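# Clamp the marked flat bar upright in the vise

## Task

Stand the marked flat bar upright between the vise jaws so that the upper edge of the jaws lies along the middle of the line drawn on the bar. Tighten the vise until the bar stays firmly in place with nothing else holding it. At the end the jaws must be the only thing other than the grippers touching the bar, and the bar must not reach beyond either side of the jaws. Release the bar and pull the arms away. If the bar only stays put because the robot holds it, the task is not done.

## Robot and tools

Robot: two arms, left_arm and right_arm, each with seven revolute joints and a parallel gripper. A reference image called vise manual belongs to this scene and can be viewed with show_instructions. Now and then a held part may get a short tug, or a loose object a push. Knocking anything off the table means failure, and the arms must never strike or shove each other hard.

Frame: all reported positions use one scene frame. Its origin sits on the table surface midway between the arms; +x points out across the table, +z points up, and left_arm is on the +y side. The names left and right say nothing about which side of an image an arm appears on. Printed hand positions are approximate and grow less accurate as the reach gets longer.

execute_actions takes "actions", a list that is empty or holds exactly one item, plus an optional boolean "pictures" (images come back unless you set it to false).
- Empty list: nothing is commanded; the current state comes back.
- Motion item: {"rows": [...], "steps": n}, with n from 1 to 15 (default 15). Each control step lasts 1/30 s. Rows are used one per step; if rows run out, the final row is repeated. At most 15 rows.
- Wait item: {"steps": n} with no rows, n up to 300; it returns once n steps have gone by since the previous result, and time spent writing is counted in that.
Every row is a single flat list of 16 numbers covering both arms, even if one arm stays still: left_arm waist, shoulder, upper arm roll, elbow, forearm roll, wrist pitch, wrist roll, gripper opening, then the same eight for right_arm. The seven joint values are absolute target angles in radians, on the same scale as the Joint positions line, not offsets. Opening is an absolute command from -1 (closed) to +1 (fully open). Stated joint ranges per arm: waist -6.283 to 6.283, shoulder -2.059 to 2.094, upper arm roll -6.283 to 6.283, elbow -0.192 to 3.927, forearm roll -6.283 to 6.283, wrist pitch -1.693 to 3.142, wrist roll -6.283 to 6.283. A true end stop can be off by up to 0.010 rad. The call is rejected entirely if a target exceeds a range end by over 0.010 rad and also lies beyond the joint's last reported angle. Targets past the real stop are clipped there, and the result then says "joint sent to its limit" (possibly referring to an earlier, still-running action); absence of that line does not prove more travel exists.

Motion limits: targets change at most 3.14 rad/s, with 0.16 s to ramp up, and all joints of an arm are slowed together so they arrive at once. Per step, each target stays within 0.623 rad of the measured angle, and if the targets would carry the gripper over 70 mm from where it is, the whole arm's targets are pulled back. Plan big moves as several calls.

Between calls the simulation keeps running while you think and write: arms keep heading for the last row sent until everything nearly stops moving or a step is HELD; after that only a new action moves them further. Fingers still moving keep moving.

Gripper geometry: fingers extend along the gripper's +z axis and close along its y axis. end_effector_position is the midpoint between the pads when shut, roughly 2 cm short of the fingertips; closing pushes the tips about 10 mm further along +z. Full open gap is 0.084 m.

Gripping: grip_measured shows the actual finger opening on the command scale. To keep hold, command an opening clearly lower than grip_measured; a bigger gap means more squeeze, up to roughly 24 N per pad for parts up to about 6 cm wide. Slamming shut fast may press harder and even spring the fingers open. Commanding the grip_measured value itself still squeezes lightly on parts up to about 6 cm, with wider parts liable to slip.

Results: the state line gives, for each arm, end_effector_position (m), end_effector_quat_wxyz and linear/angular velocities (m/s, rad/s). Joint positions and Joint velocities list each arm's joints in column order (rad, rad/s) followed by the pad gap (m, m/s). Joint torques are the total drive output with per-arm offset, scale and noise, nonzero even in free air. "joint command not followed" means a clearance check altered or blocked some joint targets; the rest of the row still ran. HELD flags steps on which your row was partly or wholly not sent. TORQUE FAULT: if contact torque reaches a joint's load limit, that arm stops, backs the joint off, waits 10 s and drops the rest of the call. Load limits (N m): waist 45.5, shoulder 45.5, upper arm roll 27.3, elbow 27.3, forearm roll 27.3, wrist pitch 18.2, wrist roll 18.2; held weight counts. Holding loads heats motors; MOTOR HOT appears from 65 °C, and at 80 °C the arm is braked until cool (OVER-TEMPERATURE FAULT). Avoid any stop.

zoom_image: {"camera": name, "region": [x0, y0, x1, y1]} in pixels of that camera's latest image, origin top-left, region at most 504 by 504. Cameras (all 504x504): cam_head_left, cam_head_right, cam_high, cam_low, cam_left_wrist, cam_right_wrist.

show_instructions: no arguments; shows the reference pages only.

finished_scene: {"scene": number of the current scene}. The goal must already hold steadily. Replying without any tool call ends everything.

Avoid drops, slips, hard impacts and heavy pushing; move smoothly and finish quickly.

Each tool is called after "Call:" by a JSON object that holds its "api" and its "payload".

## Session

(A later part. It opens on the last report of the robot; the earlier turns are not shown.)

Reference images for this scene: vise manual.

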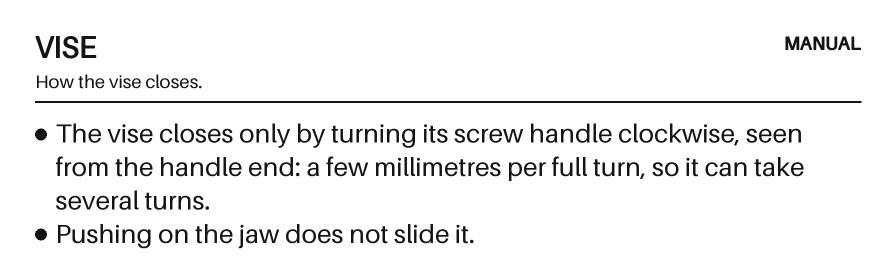

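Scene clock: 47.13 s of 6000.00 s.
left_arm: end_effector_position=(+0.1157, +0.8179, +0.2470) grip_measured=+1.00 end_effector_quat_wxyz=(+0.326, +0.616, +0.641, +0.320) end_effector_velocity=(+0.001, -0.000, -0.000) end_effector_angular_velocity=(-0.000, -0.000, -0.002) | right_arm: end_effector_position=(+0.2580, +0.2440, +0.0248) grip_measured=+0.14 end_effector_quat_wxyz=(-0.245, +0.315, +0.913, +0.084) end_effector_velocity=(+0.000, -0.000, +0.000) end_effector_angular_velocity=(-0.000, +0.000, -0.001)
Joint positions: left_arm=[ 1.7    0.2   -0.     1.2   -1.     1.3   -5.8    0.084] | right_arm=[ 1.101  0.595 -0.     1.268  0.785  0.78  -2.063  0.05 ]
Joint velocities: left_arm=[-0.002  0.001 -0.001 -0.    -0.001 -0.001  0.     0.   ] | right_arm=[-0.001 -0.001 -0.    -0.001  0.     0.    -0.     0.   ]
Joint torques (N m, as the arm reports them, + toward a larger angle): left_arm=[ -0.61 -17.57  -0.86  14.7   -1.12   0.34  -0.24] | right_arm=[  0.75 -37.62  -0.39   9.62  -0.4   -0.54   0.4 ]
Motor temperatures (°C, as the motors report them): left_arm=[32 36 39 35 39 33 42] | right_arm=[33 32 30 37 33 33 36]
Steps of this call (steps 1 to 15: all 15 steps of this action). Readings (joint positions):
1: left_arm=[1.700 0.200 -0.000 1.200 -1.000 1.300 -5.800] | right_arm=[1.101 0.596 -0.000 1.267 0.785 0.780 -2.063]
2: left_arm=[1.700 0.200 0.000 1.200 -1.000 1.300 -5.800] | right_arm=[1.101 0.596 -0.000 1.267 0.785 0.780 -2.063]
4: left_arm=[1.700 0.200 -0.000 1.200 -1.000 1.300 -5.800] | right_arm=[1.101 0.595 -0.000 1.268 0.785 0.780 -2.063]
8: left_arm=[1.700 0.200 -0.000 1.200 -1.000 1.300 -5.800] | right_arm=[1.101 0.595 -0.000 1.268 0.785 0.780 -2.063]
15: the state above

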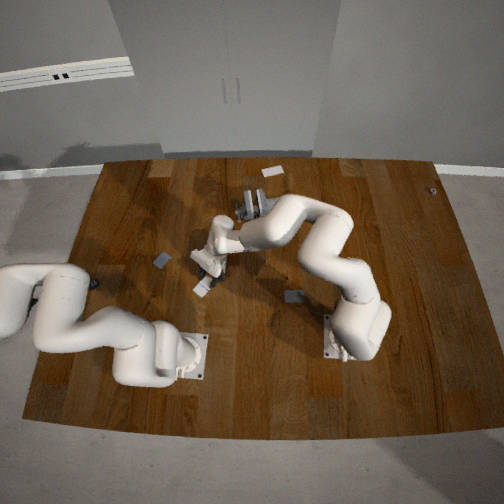

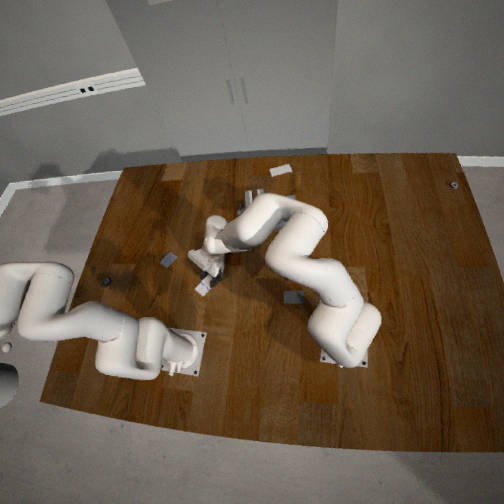

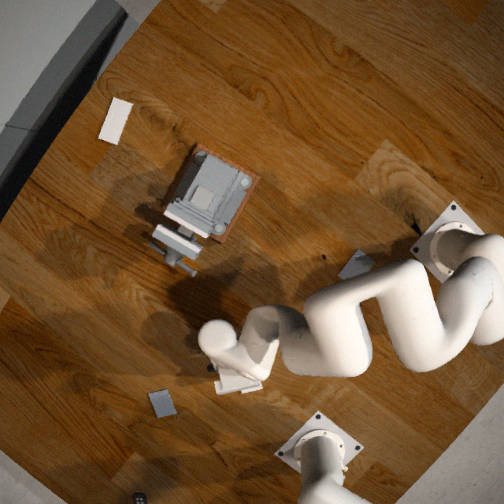

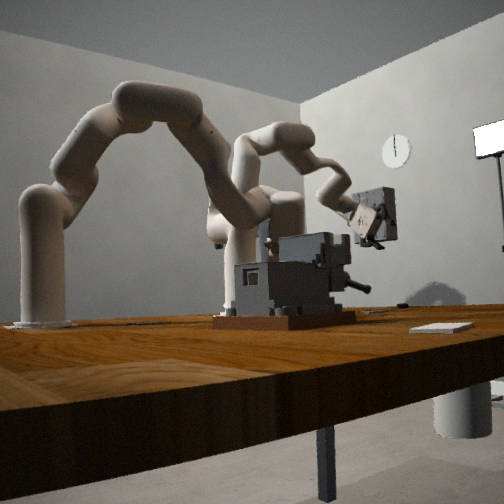

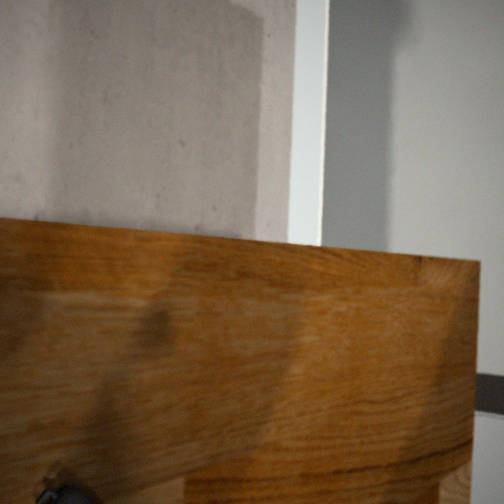

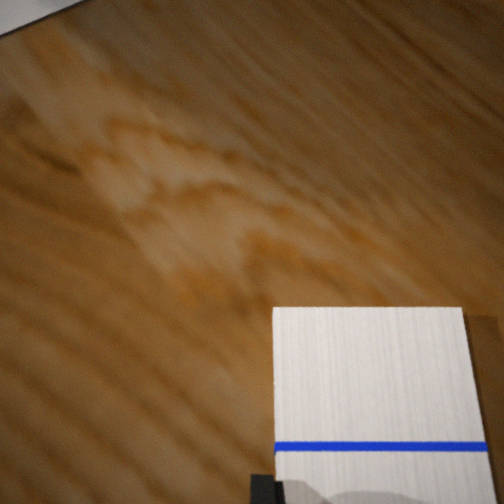

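Call:
{"api": "execute_actions", "payload": {"actions": [{"rows":[[1.7,0.2,0,1.2,-1.0,1.3,-5.8,1, 1.1,0.517,0,1.226,0.785,0.78,-2.063,-0.7],[1.7,0.2,0,1.2,-1.0,1.3,-5.8,1, 1.1,0.517,0,1.226,0.785,0.78,-2.063,-0.7],[1.7,0.2,0,1.2,-1.0,1.3,-5.8,1, 1.1,0.517,0,1.226,0.785,0.78,-2.063,-0.7],[1.7,0.2,0,1.2,-1.0,1.3,-5.8,1, 1.1,0.517,0,1.226,0.785,0.78,-2.063,-0.7],[1.7,0.2,0,1.2,-1.0,1.3,-5.8,1, 1.1,0.517,0,1.226,0.785,0.78,-2.063,-0.7],[1.7,0.2,0,1.2,-1.0,1.3,-5.8,1, 1.1,0.517,0,1.226,0.785,0.78,-2.063,-0.7],[1.5,0.4,0,1.361,-1.395,1.234,-5.8,1, 0.9,0.0,0,1.2,0.9,0.9,-2.063,-0.7]]}], "pictures": false}}

Call:
{"api": "execute_actions", "payload": {"actions": [{"steps":20}], "pictures": false}}

Call:
{"api": "execute_actions", "payload": {"actions": [{"rows":[[0.6,0.55,0,1.361,-1.395,1.234,-5.8,1, 0.304,0.2,0,1.361,1.163,1.22,1.086,-0.7]]}], "pictures": false}}

Call:
{"api": "execute_actions", "payload": {"actions": [{"steps":40}], "pictures": false}}

Call:
{"api": "execute_actions", "payload": {"actions": [{"rows":[[0.17,0.704,0,1.361,-1.395,1.234,-5.8,0.7, 0.304,0.3736,0,1.361,1.163,1.22,1.086,-0.7]]}], "pictures": false}}

Call:
{"api": "execute_actions", "payload": {"actions": [{"steps":25}]}}

Call:
{"api": "zoom_image", "payload": {"camera": "cam_head_right", "region": [210,160,300,240]}}

Scene clock: 67.77 s of 6000.00 s.
left_arm: end_effector_position=(+0.1944, +0.8536, +0.2581) grip_measured=+1.00 end_effector_quat_wxyz=(+0.376, +0.575, +0.622, +0.376) end_effector_velocity=(+0.349, +0.141, +0.043) end_effector_angular_velocity=(-0.081, -0.767, +0.186) | right_arm: end_effector_position=(+0.2906, +0.2477, +0.1333) grip_measured=+0.14 end_effector_quat_wxyz=(-0.243, +0.324, +0.899, +0.166) end_effector_velocity=(+0.118, -0.001, +0.354) end_effector_angular_velocity=(+0.505, -0.133, -0.248)
Joint positions: left_arm=[ 1.583  0.316 -0.003  1.293 -1.229  1.262 -5.8    0.084] | right_arm=[ 1.041  0.373 -0.001  1.219  0.819  0.817 -2.063  0.05 ]
Joint velocities: left_arm=[-0.531  0.527  0.003  0.419 -1.038 -0.171  0.001  0.   ] | right_arm=[-0.245 -0.644  0.009 -0.052  0.142  0.151 -0.001 -0.   ]
Joint torques (N m, as the arm reports them, + toward a larger angle): left_arm=[  1.05 -18.91   1.21  15.33  -1.31   0.6   -0.28] | right_arm=[  0.42 -39.73  -0.08  13.07   0.07  -0.82   0.25]
Motor temperatures (°C, as the motors report them): left_arm=[32 36 39 35 39 33 42] | right_arm=[33 32 30 36 33 33 36]
Steps of this call (steps 1 to 15: the robot went on to your last target; steps 16 to 604: nothing new was sent; steps 605 to 619: all 15 steps of this action). Readings (joint positions):
605: left_arm=[1.700 0.200 -0.000 1.200 -1.000 1.300 -5.800] | right_arm=[1.101 0.596 0.000 1.267 0.785 0.780 -2.063]
606: left_arm=[1.700 0.200 -0.000 1.200 -1.000 1.300 -5.800] | right_arm=[1.101 0.593 0.000 1.265 0.785 0.780 -2.063]
608: left_arm=[1.700 0.200 0.000 1.200 -1.000 1.300 -5.800] | right_arm=[1.101 0.571 0.001 1.241 0.784 0.782 -2.063]
612: left_arm=[1.698 0.201 0.001 1.201 -1.004 1.299 -5.800] | right_arm=[1.099 0.525 0.001 1.226 0.785 0.783 -2.063]
619: the state above

Scene clock: 68.43 s of 6000.00 s.
left_arm: end_effector_position=(+0.2472, +0.8754, +0.2648) grip_measured=+1.00 end_effector_quat_wxyz=(+0.410, +0.536, +0.612, +0.411) end_effector_velocity=(+0.001, -0.000, -0.000) end_effector_angular_velocity=(-0.002, -0.001, -0.001) | right_arm: end_effector_position=(+0.3409, +0.2176, +0.3407) grip_measured=+0.14 end_effector_quat_wxyz=(-0.228, +0.331, +0.855, +0.328) end_effector_velocity=(-0.018, -0.006, -0.010) end_effector_angular_velocity=(-0.014, +0.040, +0.019)
Joint positions: left_arm=[ 1.5    0.4    0.     1.361 -1.395  1.234 -5.8    0.084] | right_arm=[ 0.902  0.005 -0.     1.201  0.899  0.899 -2.063  0.05 ]
Joint velocities: left_arm=[-0.002  0.002 -0.     0.001 -0.001 -0.    -0.001  0.   ] | right_arm=[-0.015 -0.023  0.021 -0.045  0.013  0.024  0.    -0.   ]
Joint torques (N m, as the arm reports them, + toward a larger angle): left_arm=[ -0.78 -20.37  -1.26  15.07  -0.99   1.08  -0.33] | right_arm=[  0.15 -29.38  -0.42  14.7    0.34  -1.21   0.54]
Motor temperatures (°C, as the motors report them): left_arm=[32 36 39 35 39 33 42] | right_arm=[33 32 30 36 33 33 36]
Steps of this call (steps 1 to 20: the robot went on to your last target). Readings (joint positions):
1: left_arm=[1.565 0.334 -0.002 1.307 -1.263 1.256 -5.800] | right_arm=[1.033 0.352 -0.000 1.217 0.823 0.822 -2.063]
2: left_arm=[1.549 0.351 -0.001 1.321 -1.297 1.251 -5.800] | right_arm=[1.024 0.330 0.000 1.216 0.828 0.827 -2.063]
4: left_arm=[1.521 0.379 -0.002 1.342 -1.350 1.242 -5.800] | right_arm=[1.008 0.285 0.000 1.214 0.838 0.837 -2.063]
8: left_arm=[1.503 0.396 -0.001 1.357 -1.386 1.236 -5.800] | right_arm=[0.974 0.196 -0.000 1.210 0.857 0.856 -2.063]
20: the state above

Scene clock: 68.93 s of 6000.00 s.
left_arm: end_effector_position=(+0.3889, +0.7779, +0.2313) grip_measured=+1.00 end_effector_quat_wxyz=(+0.473, +0.606, +0.547, +0.331) end_effector_velocity=(+0.295, -0.271, -0.060) end_effector_angular_velocity=(-0.094, +0.038, -0.635) | right_arm: end_effector_position=(+0.4650, +0.1294, +0.3337) grip_measured=+0.14 end_effector_quat_wxyz=(-0.357, +0.616, +0.645, +0.278) end_effector_velocity=(+0.257, -0.236, +0.002) end_effector_angular_velocity=(+0.099, +1.507, -1.375)
Joint positions: left_arm=[ 1.227  0.456 -0.001  1.361 -1.395  1.234 -5.8    0.084] | right_arm=[ 0.569  0.115 -0.     1.289  1.046  1.078 -1.62   0.05 ]
Joint velocities: left_arm=[-0.633  0.102 -0.003 -0.    -0.    -0.     0.001  0.   ] | right_arm=[-0.727  0.235 -0.013  0.196  0.318  0.383  1.387  0.   ]
Joint torques (N m, as the arm reports them, + toward a larger angle): left_arm=[  0.27 -20.66  -0.75  14.51  -1.3    0.83  -0.19] | right_arm=[  0.68 -35.29   0.4   15.12   0.92  -0.5    0.78]
Motor temperatures (°C, as the motors report them): left_arm=[32 36 39 35 39 33 42] | right_arm=[33 32 30 36 33 33 36]
Steps of this call (steps 1 to 15: all 15 steps of this action). Readings (joint positions):
1: left_arm=[1.500 0.400 0.000 1.361 -1.395 1.234 -5.800] | right_arm=[0.901 0.004 0.001 1.199 0.899 0.899 -2.063]
2: left_arm=[1.497 0.400 0.001 1.361 -1.395 1.234 -5.800] | right_arm=[0.898 0.005 0.002 1.200 0.901 0.902 -2.059]
4: left_arm=[1.466 0.408 0.008 1.363 -1.395 1.232 -5.800] | right_arm=[0.862 0.018 0.010 1.212 0.919 0.925 -2.017]
8: left_arm=[1.373 0.429 -0.002 1.360 -1.395 1.234 -5.800] | right_arm=[0.745 0.057 -0.002 1.241 0.968 0.983 -1.892]
15: the state above

Scene clock: 70.27 s of 6000.00 s.
left_arm: end_effector_position=(+0.5772, +0.4412, +0.1761) grip_measured=+1.00 end_effector_quat_wxyz=(+0.556, +0.738, +0.360, +0.132) end_effector_velocity=(+0.003, -0.015, +0.000) end_effector_angular_velocity=(-0.011, -0.001, -0.023) | right_arm: end_effector_position=(+0.5482, +0.0349, +0.3391) grip_measured=+0.14 end_effector_quat_wxyz=(-0.391, +0.674, -0.534, -0.329) end_effector_velocity=(+0.000, -0.001, +0.000) end_effector_angular_velocity=(-0.001, +0.041, -0.024)
Joint positions: left_arm=[ 0.601  0.55   0.001  1.361 -1.395  1.234 -5.8    0.084] | right_arm=[0.304 0.2   0.    1.361 1.163 1.22  1.082 0.05 ]
Joint velocities: left_arm=[-0.012  0.002 -0.013 -0.002 -0.002  0.002 -0.001  0.   ] | right_arm=[-0.001 -0.    -0.     0.    -0.    -0.     0.047 -0.   ]
Joint torques (N m, as the arm reports them, + toward a larger angle): left_arm=[ -0.14 -21.99  -0.92  13.62  -1.14   1.09  -0.36] | right_arm=[ -0.81 -36.93  -0.07  14.58   1.07  -0.36   0.2 ]
Motor temperatures (°C, as the motors report them): left_arm=[32 36 39 35 39 33 42] | right_arm=[33 32 30 36 33 33 36]
Steps of this call (steps 1 to 40: the robot went on to your last target). Readings (joint positions):
1: left_arm=[1.206 0.460 -0.001 1.361 -1.395 1.234 -5.800] | right_arm=[0.545 0.122 -0.001 1.296 1.056 1.090 -1.572]
2: left_arm=[1.185 0.463 -0.001 1.361 -1.395 1.234 -5.800] | right_arm=[0.521 0.130 -0.001 1.302 1.067 1.103 -1.521]
4: left_arm=[1.143 0.469 -0.000 1.361 -1.395 1.234 -5.800] | right_arm=[0.476 0.145 -0.000 1.314 1.087 1.128 -1.407]
8: left_arm=[1.058 0.482 -0.000 1.361 -1.395 1.234 -5.800] | right_arm=[0.391 0.172 -0.000 1.337 1.125 1.173 -1.118]
40: the state above

Scene clock: 70.77 s of 6000.00 s.
left_arm: end_effector_position=(+0.5791, +0.2737, +0.1214) grip_measured=+0.70 end_effector_quat_wxyz=(+0.567, +0.773, +0.286, +0.018) end_effector_velocity=(-0.053, -0.384, -0.124) end_effector_angular_velocity=(-0.068, +0.207, -0.612) | right_arm: end_effector_position=(+0.5526, +0.0359, +0.2428) grip_measured=+0.14 end_effector_quat_wxyz=(-0.333, +0.650, -0.572, -0.374) end_effector_velocity=(+0.007, +0.001, +0.008) end_effector_angular_velocity=(+0.006, -0.018, -0.002)
Joint positions: left_arm=[ 0.337  0.644 -0.     1.361 -1.395  1.234 -5.8    0.073] | right_arm=[0.304 0.37  0.    1.362 1.163 1.22  1.086 0.05 ]
Joint velocities: left_arm=[-0.609  0.217 -0.004 -0.001 -0.003  0.003  0.    -0.   ] | right_arm=[-0.001  0.003 -0.     0.022  0.002 -0.     0.    -0.   ]
Joint torques (N m, as the arm reports them, + toward a larger angle): left_arm=[  0.14 -21.95  -1.32  13.19  -1.08   1.31  -0.05] | right_arm=[ -0.27 -39.64  -0.03  13.34   0.76  -0.05   0.43]
Motor temperatures (°C, as the motors report them): left_arm=[32 36 39 35 39 33 42] | right_arm=[33 32 30 36 33 33 36]
Steps of this call (steps 1 to 15: all 15 steps of this action). Readings (joint positions):
1: left_arm=[0.601 0.550 0.001 1.361 -1.395 1.234 -5.800] | right_arm=[0.304 0.200 0.000 1.361 1.163 1.220 1.083]
2: left_arm=[0.598 0.551 0.002 1.361 -1.395 1.234 -5.800] | right_arm=[0.304 0.203 0.000 1.362 1.163 1.220 1.084]
4: left_arm=[0.567 0.561 0.008 1.364 -1.395 1.232 -5.800] | right_arm=[0.304 0.234 0.000 1.368 1.164 1.220 1.085]
8: left_arm=[0.478 0.594 -0.002 1.360 -1.395 1.234 -5.800] | right_arm=[0.304 0.333 -0.000 1.356 1.163 1.220 1.085]
15: the state above

Scene clock: 71.60 s of 6000.00 s.
left_arm: end_effector_position=(+0.5548, +0.1720, +0.0873) grip_measured=+0.70 end_effector_quat_wxyz=(+0.562, +0.791, +0.237, -0.053) end_effector_velocity=(-0.000, -0.001, -0.000) end_effector_angular_velocity=(-0.002, +0.002, -0.001) | right_arm: end_effector_position=(+0.5521, +0.0357, +0.2402) grip_measured=+0.14 end_effector_quat_wxyz=(-0.331, +0.649, -0.573, -0.375) end_effector_velocity=(+0.000, +0.000, +0.001) end_effector_angular_velocity=(+0.001, -0.001, -0.001)
Joint positions: left_arm=[ 0.17   0.704  0.     1.361 -1.395  1.234 -5.8    0.073] | right_arm=[0.304 0.374 0.    1.361 1.163 1.22  1.086 0.05 ]
Joint velocities: left_arm=[-0.001  0.001 -0.001 -0.    -0.001  0.    -0.001  0.   ] | right_arm=[-0.    -0.001  0.     0.001  0.    -0.     0.001 -0.   ]
Joint torques (N m, as the arm reports them, + toward a larger angle): left_arm=[ -0.84 -21.53  -1.96  12.31  -1.37   1.1   -0.21] | right_arm=[ -0.39 -40.89  -0.3   14.06   0.85   0.06   0.3 ]
Motor temperatures (°C, as the motors report them): left_arm=[32 36 39 35 39 33 42] | right_arm=[33 32 30 36 33 33 36]
Steps of this call (steps 1 to 25: the robot went on to your last target). Readings (joint positions):
1: left_arm=[0.317 0.651 -0.001 1.361 -1.395 1.234 -5.800] | right_arm=[0.304 0.370 0.000 1.363 1.163 1.220 1.086]
2: left_arm=[0.297 0.659 -0.000 1.361 -1.395 1.234 -5.800] | right_arm=[0.304 0.371 0.000 1.363 1.163 1.220 1.086]
4: left_arm=[0.256 0.673 -0.000 1.361 -1.395 1.234 -5.800] | right_arm=[0.304 0.372 0.000 1.362 1.163 1.220 1.086]
8: left_arm=[0.189 0.697 -0.003 1.360 -1.395 1.235 -5.800] | right_arm=[0.304 0.373 0.000 1.361 1.163 1.220 1.086]
25: the state above

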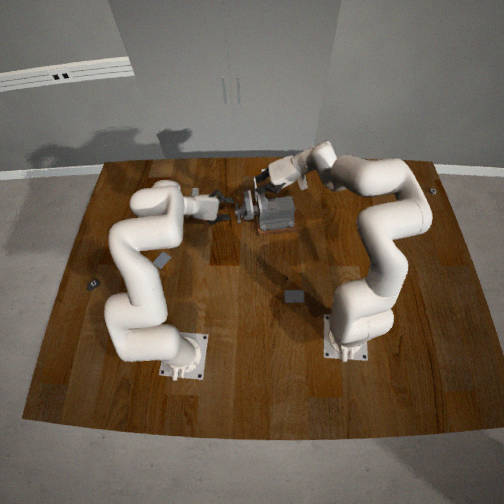

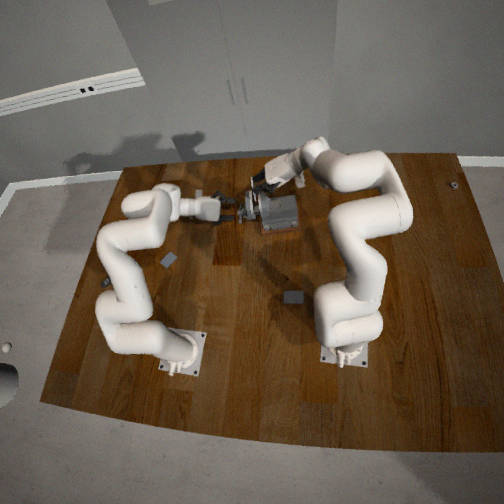

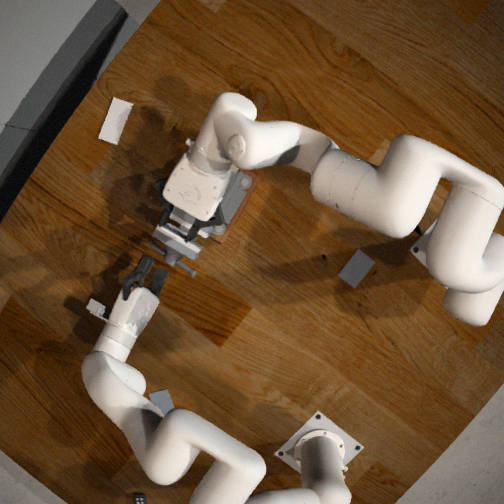

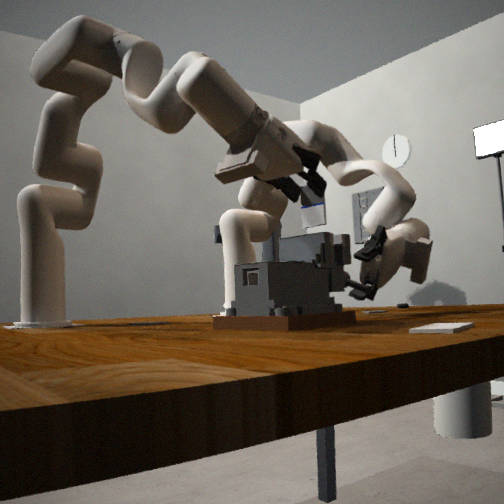

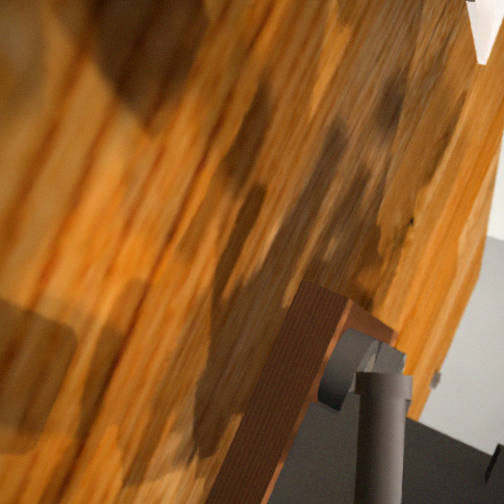

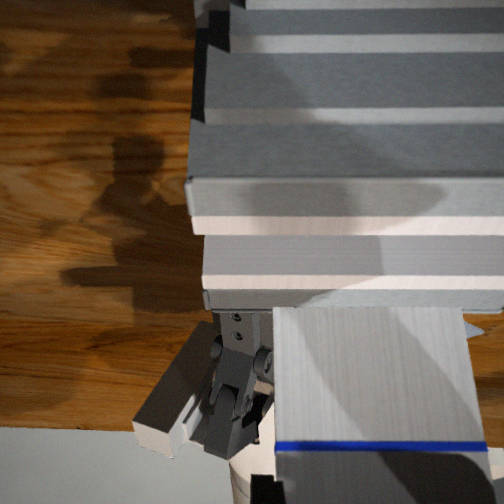

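Region (210, 160, 300, 240) of cam_head_right's 504x504 image, scaled by 5.600, with more detail than that image has.

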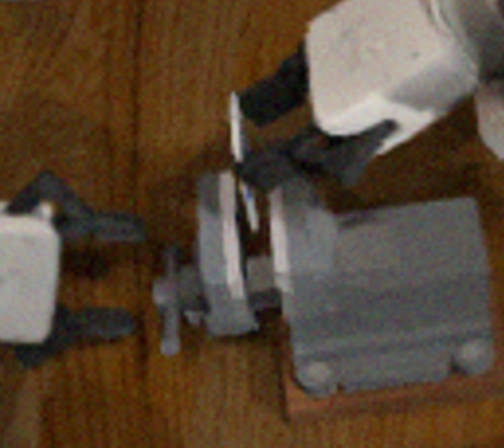

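Call:
{"api": "execute_actions", "payload": {"actions": [{"rows":[[0.17,0.704,0,1.361,-1.395,1.234,-5.8,0.7,0.308,0.42,0,1.345,1.188,1.194,1.025,-0.7]],"steps":15}]}}

Call:
{"api": "execute_actions", "payload": {"actions": [{"rows":[[0.115,0.704,0,1.361,-1.395,1.234,-5.8,0.6,0.311,0.45,0,1.333,1.207,1.174,0.981,-0.7]],"steps":15}]}}

Scene clock: 88.20 s of 6000.00 s.
left_arm: end_effector_position=(+0.5547, +0.1716, +0.0872) grip_measured=+0.70 end_effector_quat_wxyz=(+0.562, +0.791, +0.237, -0.054) end_effector_velocity=(-0.000, -0.001, -0.000) end_effector_angular_velocity=(+0.002, -0.001, -0.003) | right_arm: end_effector_position=(+0.5530, +0.0363, +0.2103) grip_measured=+0.14 end_effector_quat_wxyz=(-0.332, +0.649, -0.572, -0.375) end_effector_velocity=(-0.002, -0.001, -0.007) end_effector_angular_velocity=(-0.003, +0.011, -0.000)
Joint positions: left_arm=[ 0.17   0.704 -0.     1.361 -1.395  1.234 -5.8    0.073] | right_arm=[ 0.308  0.419 -0.     1.346  1.188  1.194  1.025  0.05 ]
Joint velocities: left_arm=[-0.002  0.     0.001 -0.     0.002 -0.     0.001 -0.   ] | right_arm=[-0.     0.007  0.    -0.008  0.001 -0.002 -0.003  0.   ]
Joint torques (N m, as the arm reports them, + toward a larger angle): left_arm=[ -0.13 -21.85  -2.16  12.42  -1.13   1.23  -0.46] | right_arm=[  0.03 -41.36   0.06  13.62   0.79   0.03   0.39]
Motor temperatures (°C, as the motors report them): left_arm=[32 36 39 35 39 33 42] | right_arm=[33 32 30 37 33 33 36]
Steps of this call (steps 1 to 15: the robot went on to your last target; steps 16 to 483: nothing new was sent; steps 484 to 498: all 15 steps of this action). Readings (joint positions):
484: left_arm=[0.170 0.704 -0.000 1.361 -1.395 1.234 -5.800] | right_arm=[0.304 0.374 -0.000 1.361 1.163 1.220 1.086]
485: left_arm=[0.170 0.704 -0.000 1.361 -1.395 1.234 -5.800] | right_arm=[0.304 0.375 -0.000 1.361 1.165 1.218 1.082]
487: left_arm=[0.170 0.704 -0.000 1.361 -1.395 1.234 -5.800] | right_arm=[0.306 0.391 -0.000 1.357 1.174 1.208 1.059]
491: left_arm=[0.170 0.704 0.000 1.361 -1.395 1.234 -5.800] | right_arm=[0.308 0.419 0.000 1.343 1.185 1.197 1.032]
498: the state above

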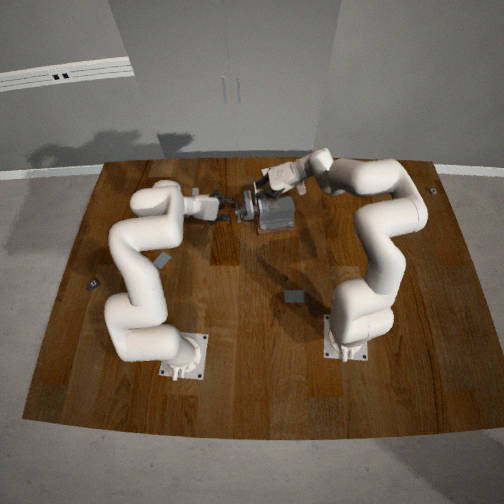

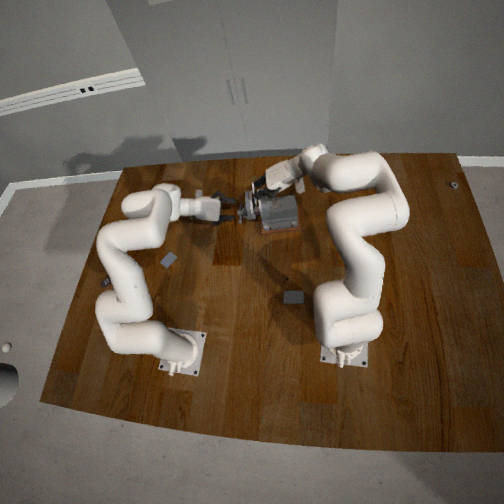

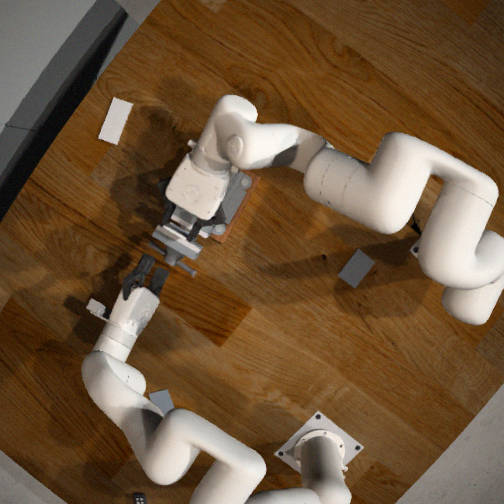

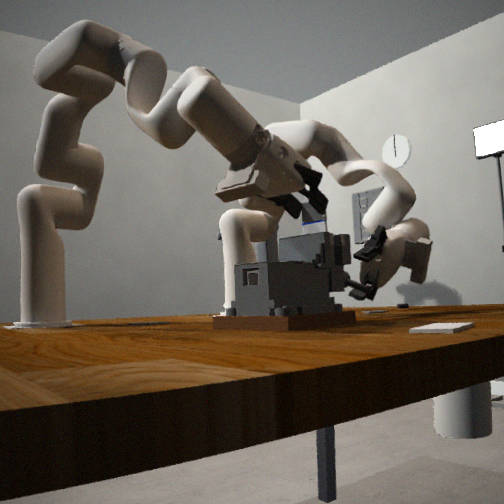

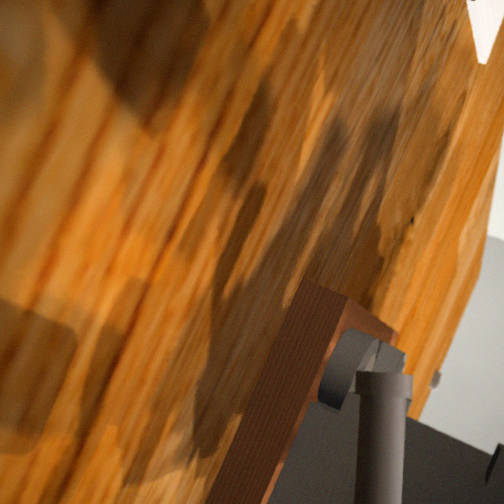

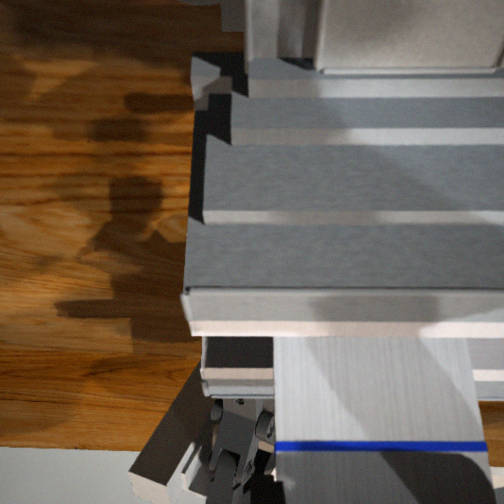

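Scene clock: 88.70 s of 6000.00 s.
left_arm: end_effector_position=(+0.5465, +0.1410, +0.0870) grip_measured=+0.60 end_effector_quat_wxyz=(+0.560, +0.797, +0.216, -0.068) end_effector_velocity=(-0.003, -0.010, +0.002) end_effector_angular_velocity=(-0.008, -0.001, -0.017) | right_arm: end_effector_position=(+0.5528, +0.0363, +0.1892) grip_measured=+0.14 end_effector_quat_wxyz=(-0.333, +0.650, -0.572, -0.374) end_effector_velocity=(-0.002, +0.000, -0.005) end_effector_angular_velocity=(-0.002, +0.008, +0.001)
Joint positions: left_arm=[ 0.116  0.704  0.001  1.361 -1.395  1.234 -5.8    0.069] | right_arm=[ 0.311  0.449 -0.     1.334  1.207  1.174  0.981  0.05 ]
Joint velocities: left_arm=[-0.008  0.    -0.01  -0.    -0.     0.003  0.001 -0.   ] | right_arm=[ 0.001  0.004  0.    -0.005  0.001 -0.001 -0.002 -0.   ]
Joint torques (N m, as the arm reports them, + toward a larger angle): left_arm=[ -0.73 -22.07  -2.35  12.45  -1.17   1.41  -0.1 ] | right_arm=[ -0.46 -42.23   0.23  13.1    0.6    0.15   0.18]
Motor temperatures (°C, as the motors report them): left_arm=[32 36 39 35 39 33 42] | right_arm=[33 32 30 37 33 33 36]
Steps of this call (steps 1 to 15: all 15 steps of this action). Readings (joint positions):
1: left_arm=[0.170 0.704 0.000 1.361 -1.395 1.234 -5.800] | right_arm=[0.308 0.419 -0.000 1.346 1.188 1.194 1.025]
2: left_arm=[0.167 0.704 0.001 1.361 -1.395 1.234 -5.800] | right_arm=[0.308 0.421 -0.000 1.345 1.190 1.192 1.021]
4: left_arm=[0.148 0.704 0.004 1.361 -1.395 1.233 -5.800] | right_arm=[0.309 0.432 -0.000 1.342 1.197 1.184 1.004]
8: left_arm=[0.118 0.704 -0.005 1.361 -1.395 1.235 -5.800] | right_arm=[0.311 0.449 0.000 1.332 1.205 1.176 0.986]
15: the state above

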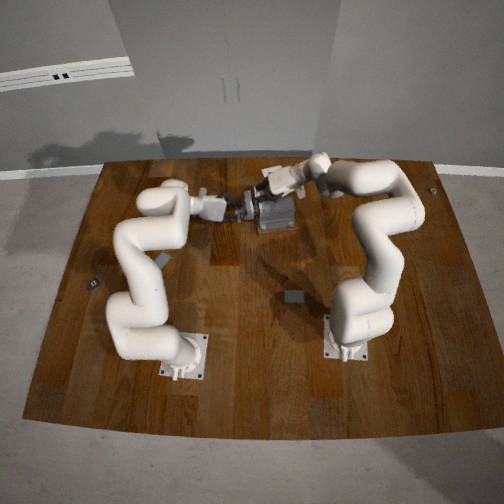

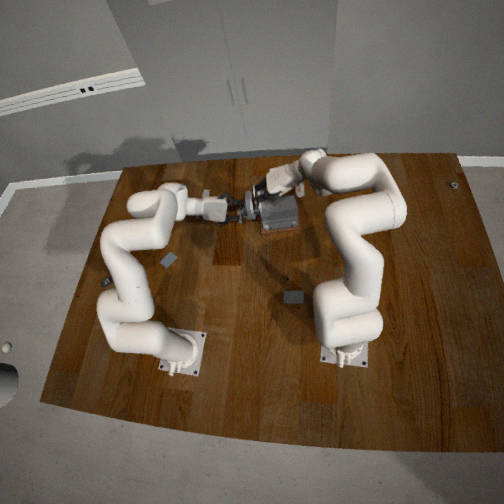

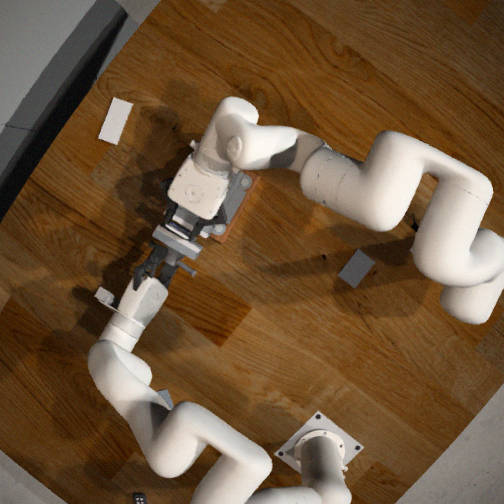

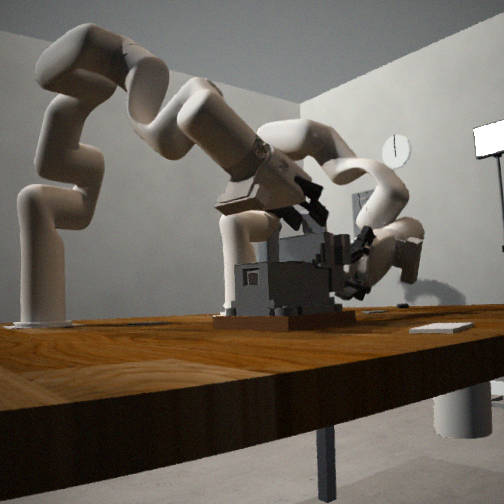

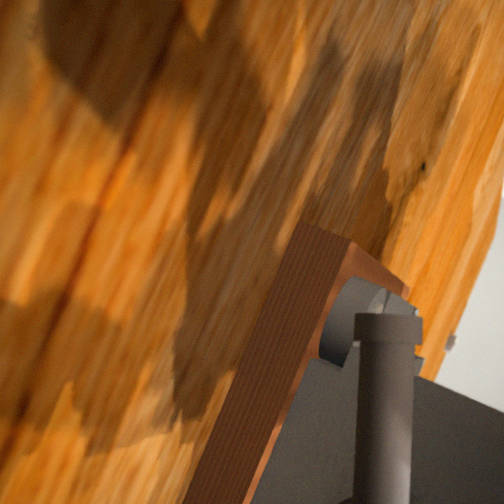

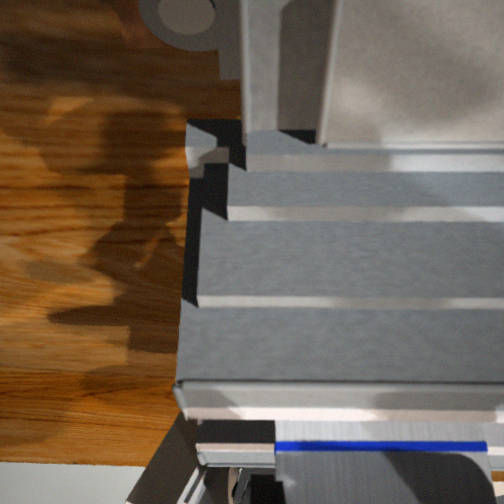

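Call:
{"api": "execute_actions", "payload": {"actions": [{"rows":[[0.11,0.704,0,1.361,-1.395,1.234,-5.8,0.4,0.305,0.45,0,1.333,1.207,1.174,0.981,-0.7],[0.11,0.704,0,1.361,-1.395,1.234,-5.8,0.4,0.305,0.45,0,1.333,1.207,1.174,0.981,-0.7],[0.11,0.704,0,1.361,-1.395,1.234,-5.8,0.4,0.3,0.45,0,1.333,1.207,1.174,0.981,-0.7],[0.11,0.704,0,1.361,-1.395,1.234,-5.8,0.4,0.3,0.45,0,1.333,1.207,1.174,0.981,-0.7],[0.11,0.704,0,1.361,-1.395,1.234,-5.8,0.4,0.3,0.45,0,1.333,1.207,1.174,0.981,-0.7],[0.108,0.704,0,1.361,-1.395,1.234,-3.4,0.4,0.298,0.45,0,1.333,1.207,1.174,0.981,-0.7]],"steps":15}], "pictures": false}}

Call:
{"api": "execute_actions", "payload": {"actions": [{"steps":30}]}}

Scene clock: 93.77 s of 6000.00 s.
left_arm: end_effector_position=(+0.5450, +0.1360, +0.0872) grip_measured=+0.39 end_effector_quat_wxyz=(+0.559, +0.825, -0.000, +0.076) end_effector_velocity=(-0.002, -0.008, +0.001) end_effector_angular_velocity=(+0.340, -2.539, -1.010) | right_arm: end_effector_position=(+0.5564, +0.0299, +0.1886) grip_measured=+0.14 end_effector_quat_wxyz=(-0.335, +0.646, -0.576, -0.372) end_effector_velocity=(+0.000, -0.000, +0.001) end_effector_angular_velocity=(+0.001, -0.001, -0.000)
Joint positions: left_arm=[ 0.109  0.704  0.     1.361 -1.395  1.234 -5.278  0.061] | right_arm=[0.298 0.45  0.    1.333 1.207 1.174 0.981 0.05 ]
Joint velocities: left_arm=[-0.009 -0.    -0.005 -0.    -0.001  0.002  2.749  0.   ] | right_arm=[-0.001 -0.     0.001  0.001 -0.     0.     0.    -0.   ]
Joint torques (N m, as the arm reports them, + toward a larger angle): left_arm=[ -0.84 -21.    -2.2   12.25  -0.95   1.37  -0.23] | right_arm=[ -0.43 -42.2   -0.25  13.57   0.71  -0.04   0.24]
Motor temperatures (°C, as the motors report them): left_arm=[32 36 39 35 39 33 42] | right_arm=[33 32 30 37 33 33 36]
Steps of this call (steps 1 to 15: the robot went on to your last target; steps 16 to 137: nothing new was sent; steps 138 to 152: all 15 steps of this action). Readings (joint positions):
138: left_arm=[0.115 0.704 0.000 1.361 -1.395 1.234 -5.800] | right_arm=[0.311 0.450 0.000 1.333 1.207 1.174 0.981]
139: left_arm=[0.115 0.704 0.000 1.361 -1.395 1.234 -5.800] | right_arm=[0.310 0.450 0.000 1.333 1.207 1.174 0.981]
141: left_arm=[0.113 0.704 0.000 1.361 -1.395 1.234 -5.800] | right_arm=[0.308 0.450 0.001 1.333 1.207 1.174 0.981]
145: left_arm=[0.110 0.704 -0.000 1.361 -1.395 1.234 -5.781] | right_arm=[0.301 0.450 -0.001 1.333 1.207 1.174 0.981]
152: the state above

Scene clock: 94.77 s of 6000.00 s.
left_arm: end_effector_position=(+0.5449, +0.1371, +0.0863) grip_measured=+0.39 end_effector_quat_wxyz=(-0.269, -0.489, +0.666, -0.495) end_effector_velocity=(+0.005, +0.017, -0.004) end_effector_angular_velocity=(+0.023, -0.023, +0.020) | right_arm: end_effector_position=(+0.5565, +0.0296, +0.1886) grip_measured=+0.14 end_effector_quat_wxyz=(-0.335, +0.646, -0.577, -0.372) end_effector_velocity=(+0.000, -0.000, +0.000) end_effector_angular_velocity=(-0.000, -0.001, -0.001)
Joint positions: left_arm=[ 0.109  0.704  0.002  1.36  -1.395  1.233 -3.402  0.061] | right_arm=[0.298 0.45  0.    1.333 1.207 1.174 0.981 0.05 ]
Joint velocities: left_arm=[ 0.01   0.     0.017  0.001  0.001 -0.01   0.023  0.   ] | right_arm=[-0.001 -0.001  0.    -0.     0.    -0.001  0.     0.   ]
Joint torques (N m, as the arm reports them, + toward a larger angle): left_arm=[  0.24 -21.77  -1.73  13.99  -2.06   0.42  -0.15] | right_arm=[ -0.55 -41.95  -0.15  13.38   0.68  -0.06   0.43]
Motor temperatures (°C, as the motors report them): left_arm=[32 36 39 35 39 33 42] | right_arm=[33 32 30 37 33 33 36]
Steps of this call (steps 1 to 30: the robot went on to your last target). Readings (joint positions):
1: left_arm=[0.108 0.704 0.000 1.361 -1.395 1.234 -5.186] | right_arm=[0.298 0.450 0.000 1.333 1.207 1.174 0.981]
2: left_arm=[0.108 0.704 0.000 1.361 -1.395 1.234 -5.096] | right_arm=[0.298 0.450 0.000 1.333 1.207 1.174 0.981]
4: left_arm=[0.108 0.704 0.001 1.360 -1.394 1.234 -4.917] | right_arm=[0.298 0.450 0.000 1.333 1.207 1.174 0.981]
8: left_arm=[0.109 0.706 0.002 1.358 -1.394 1.233 -4.559] | right_arm=[0.298 0.450 0.000 1.333 1.207 1.174 0.981]
30: the state above

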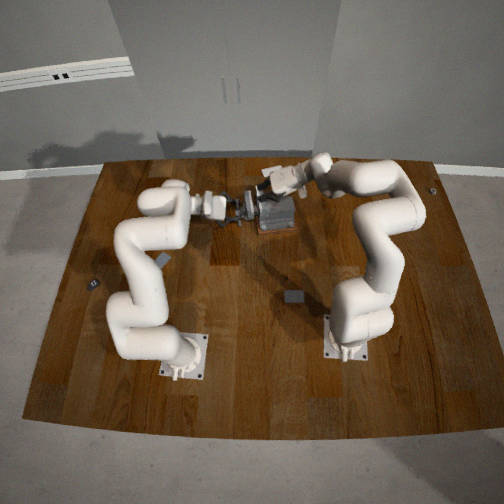

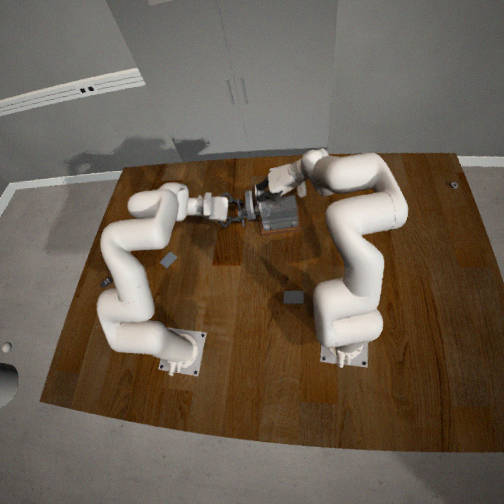

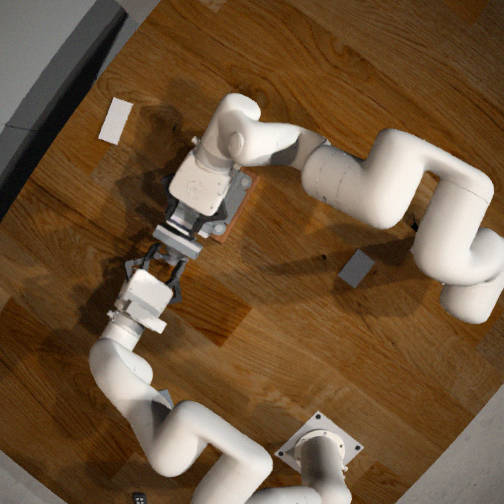

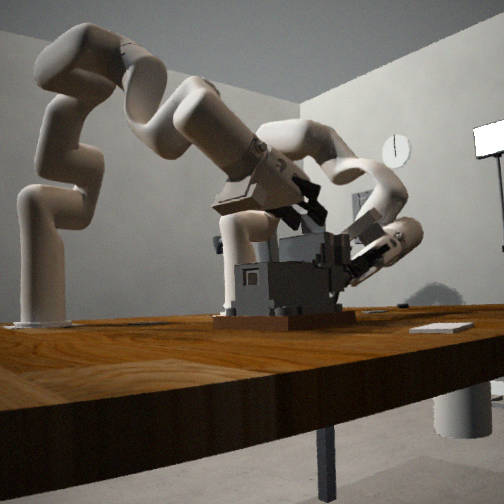

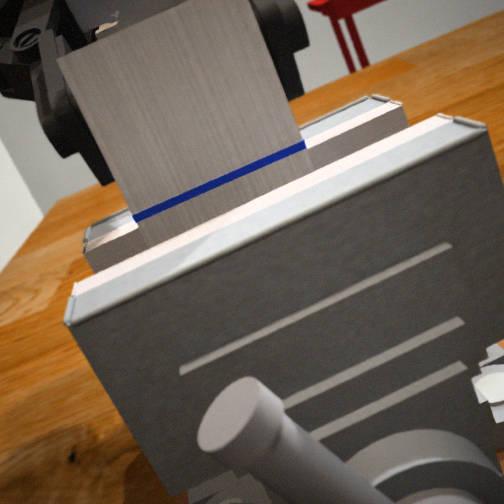

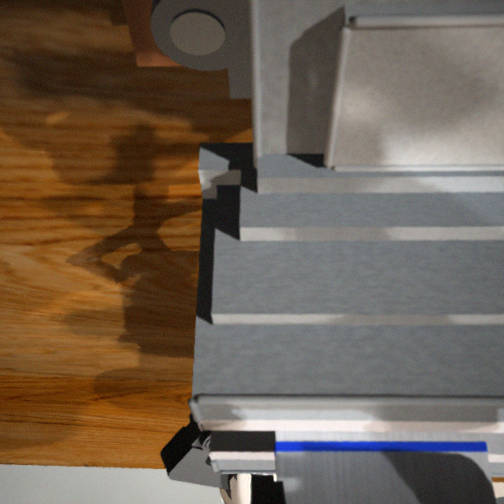

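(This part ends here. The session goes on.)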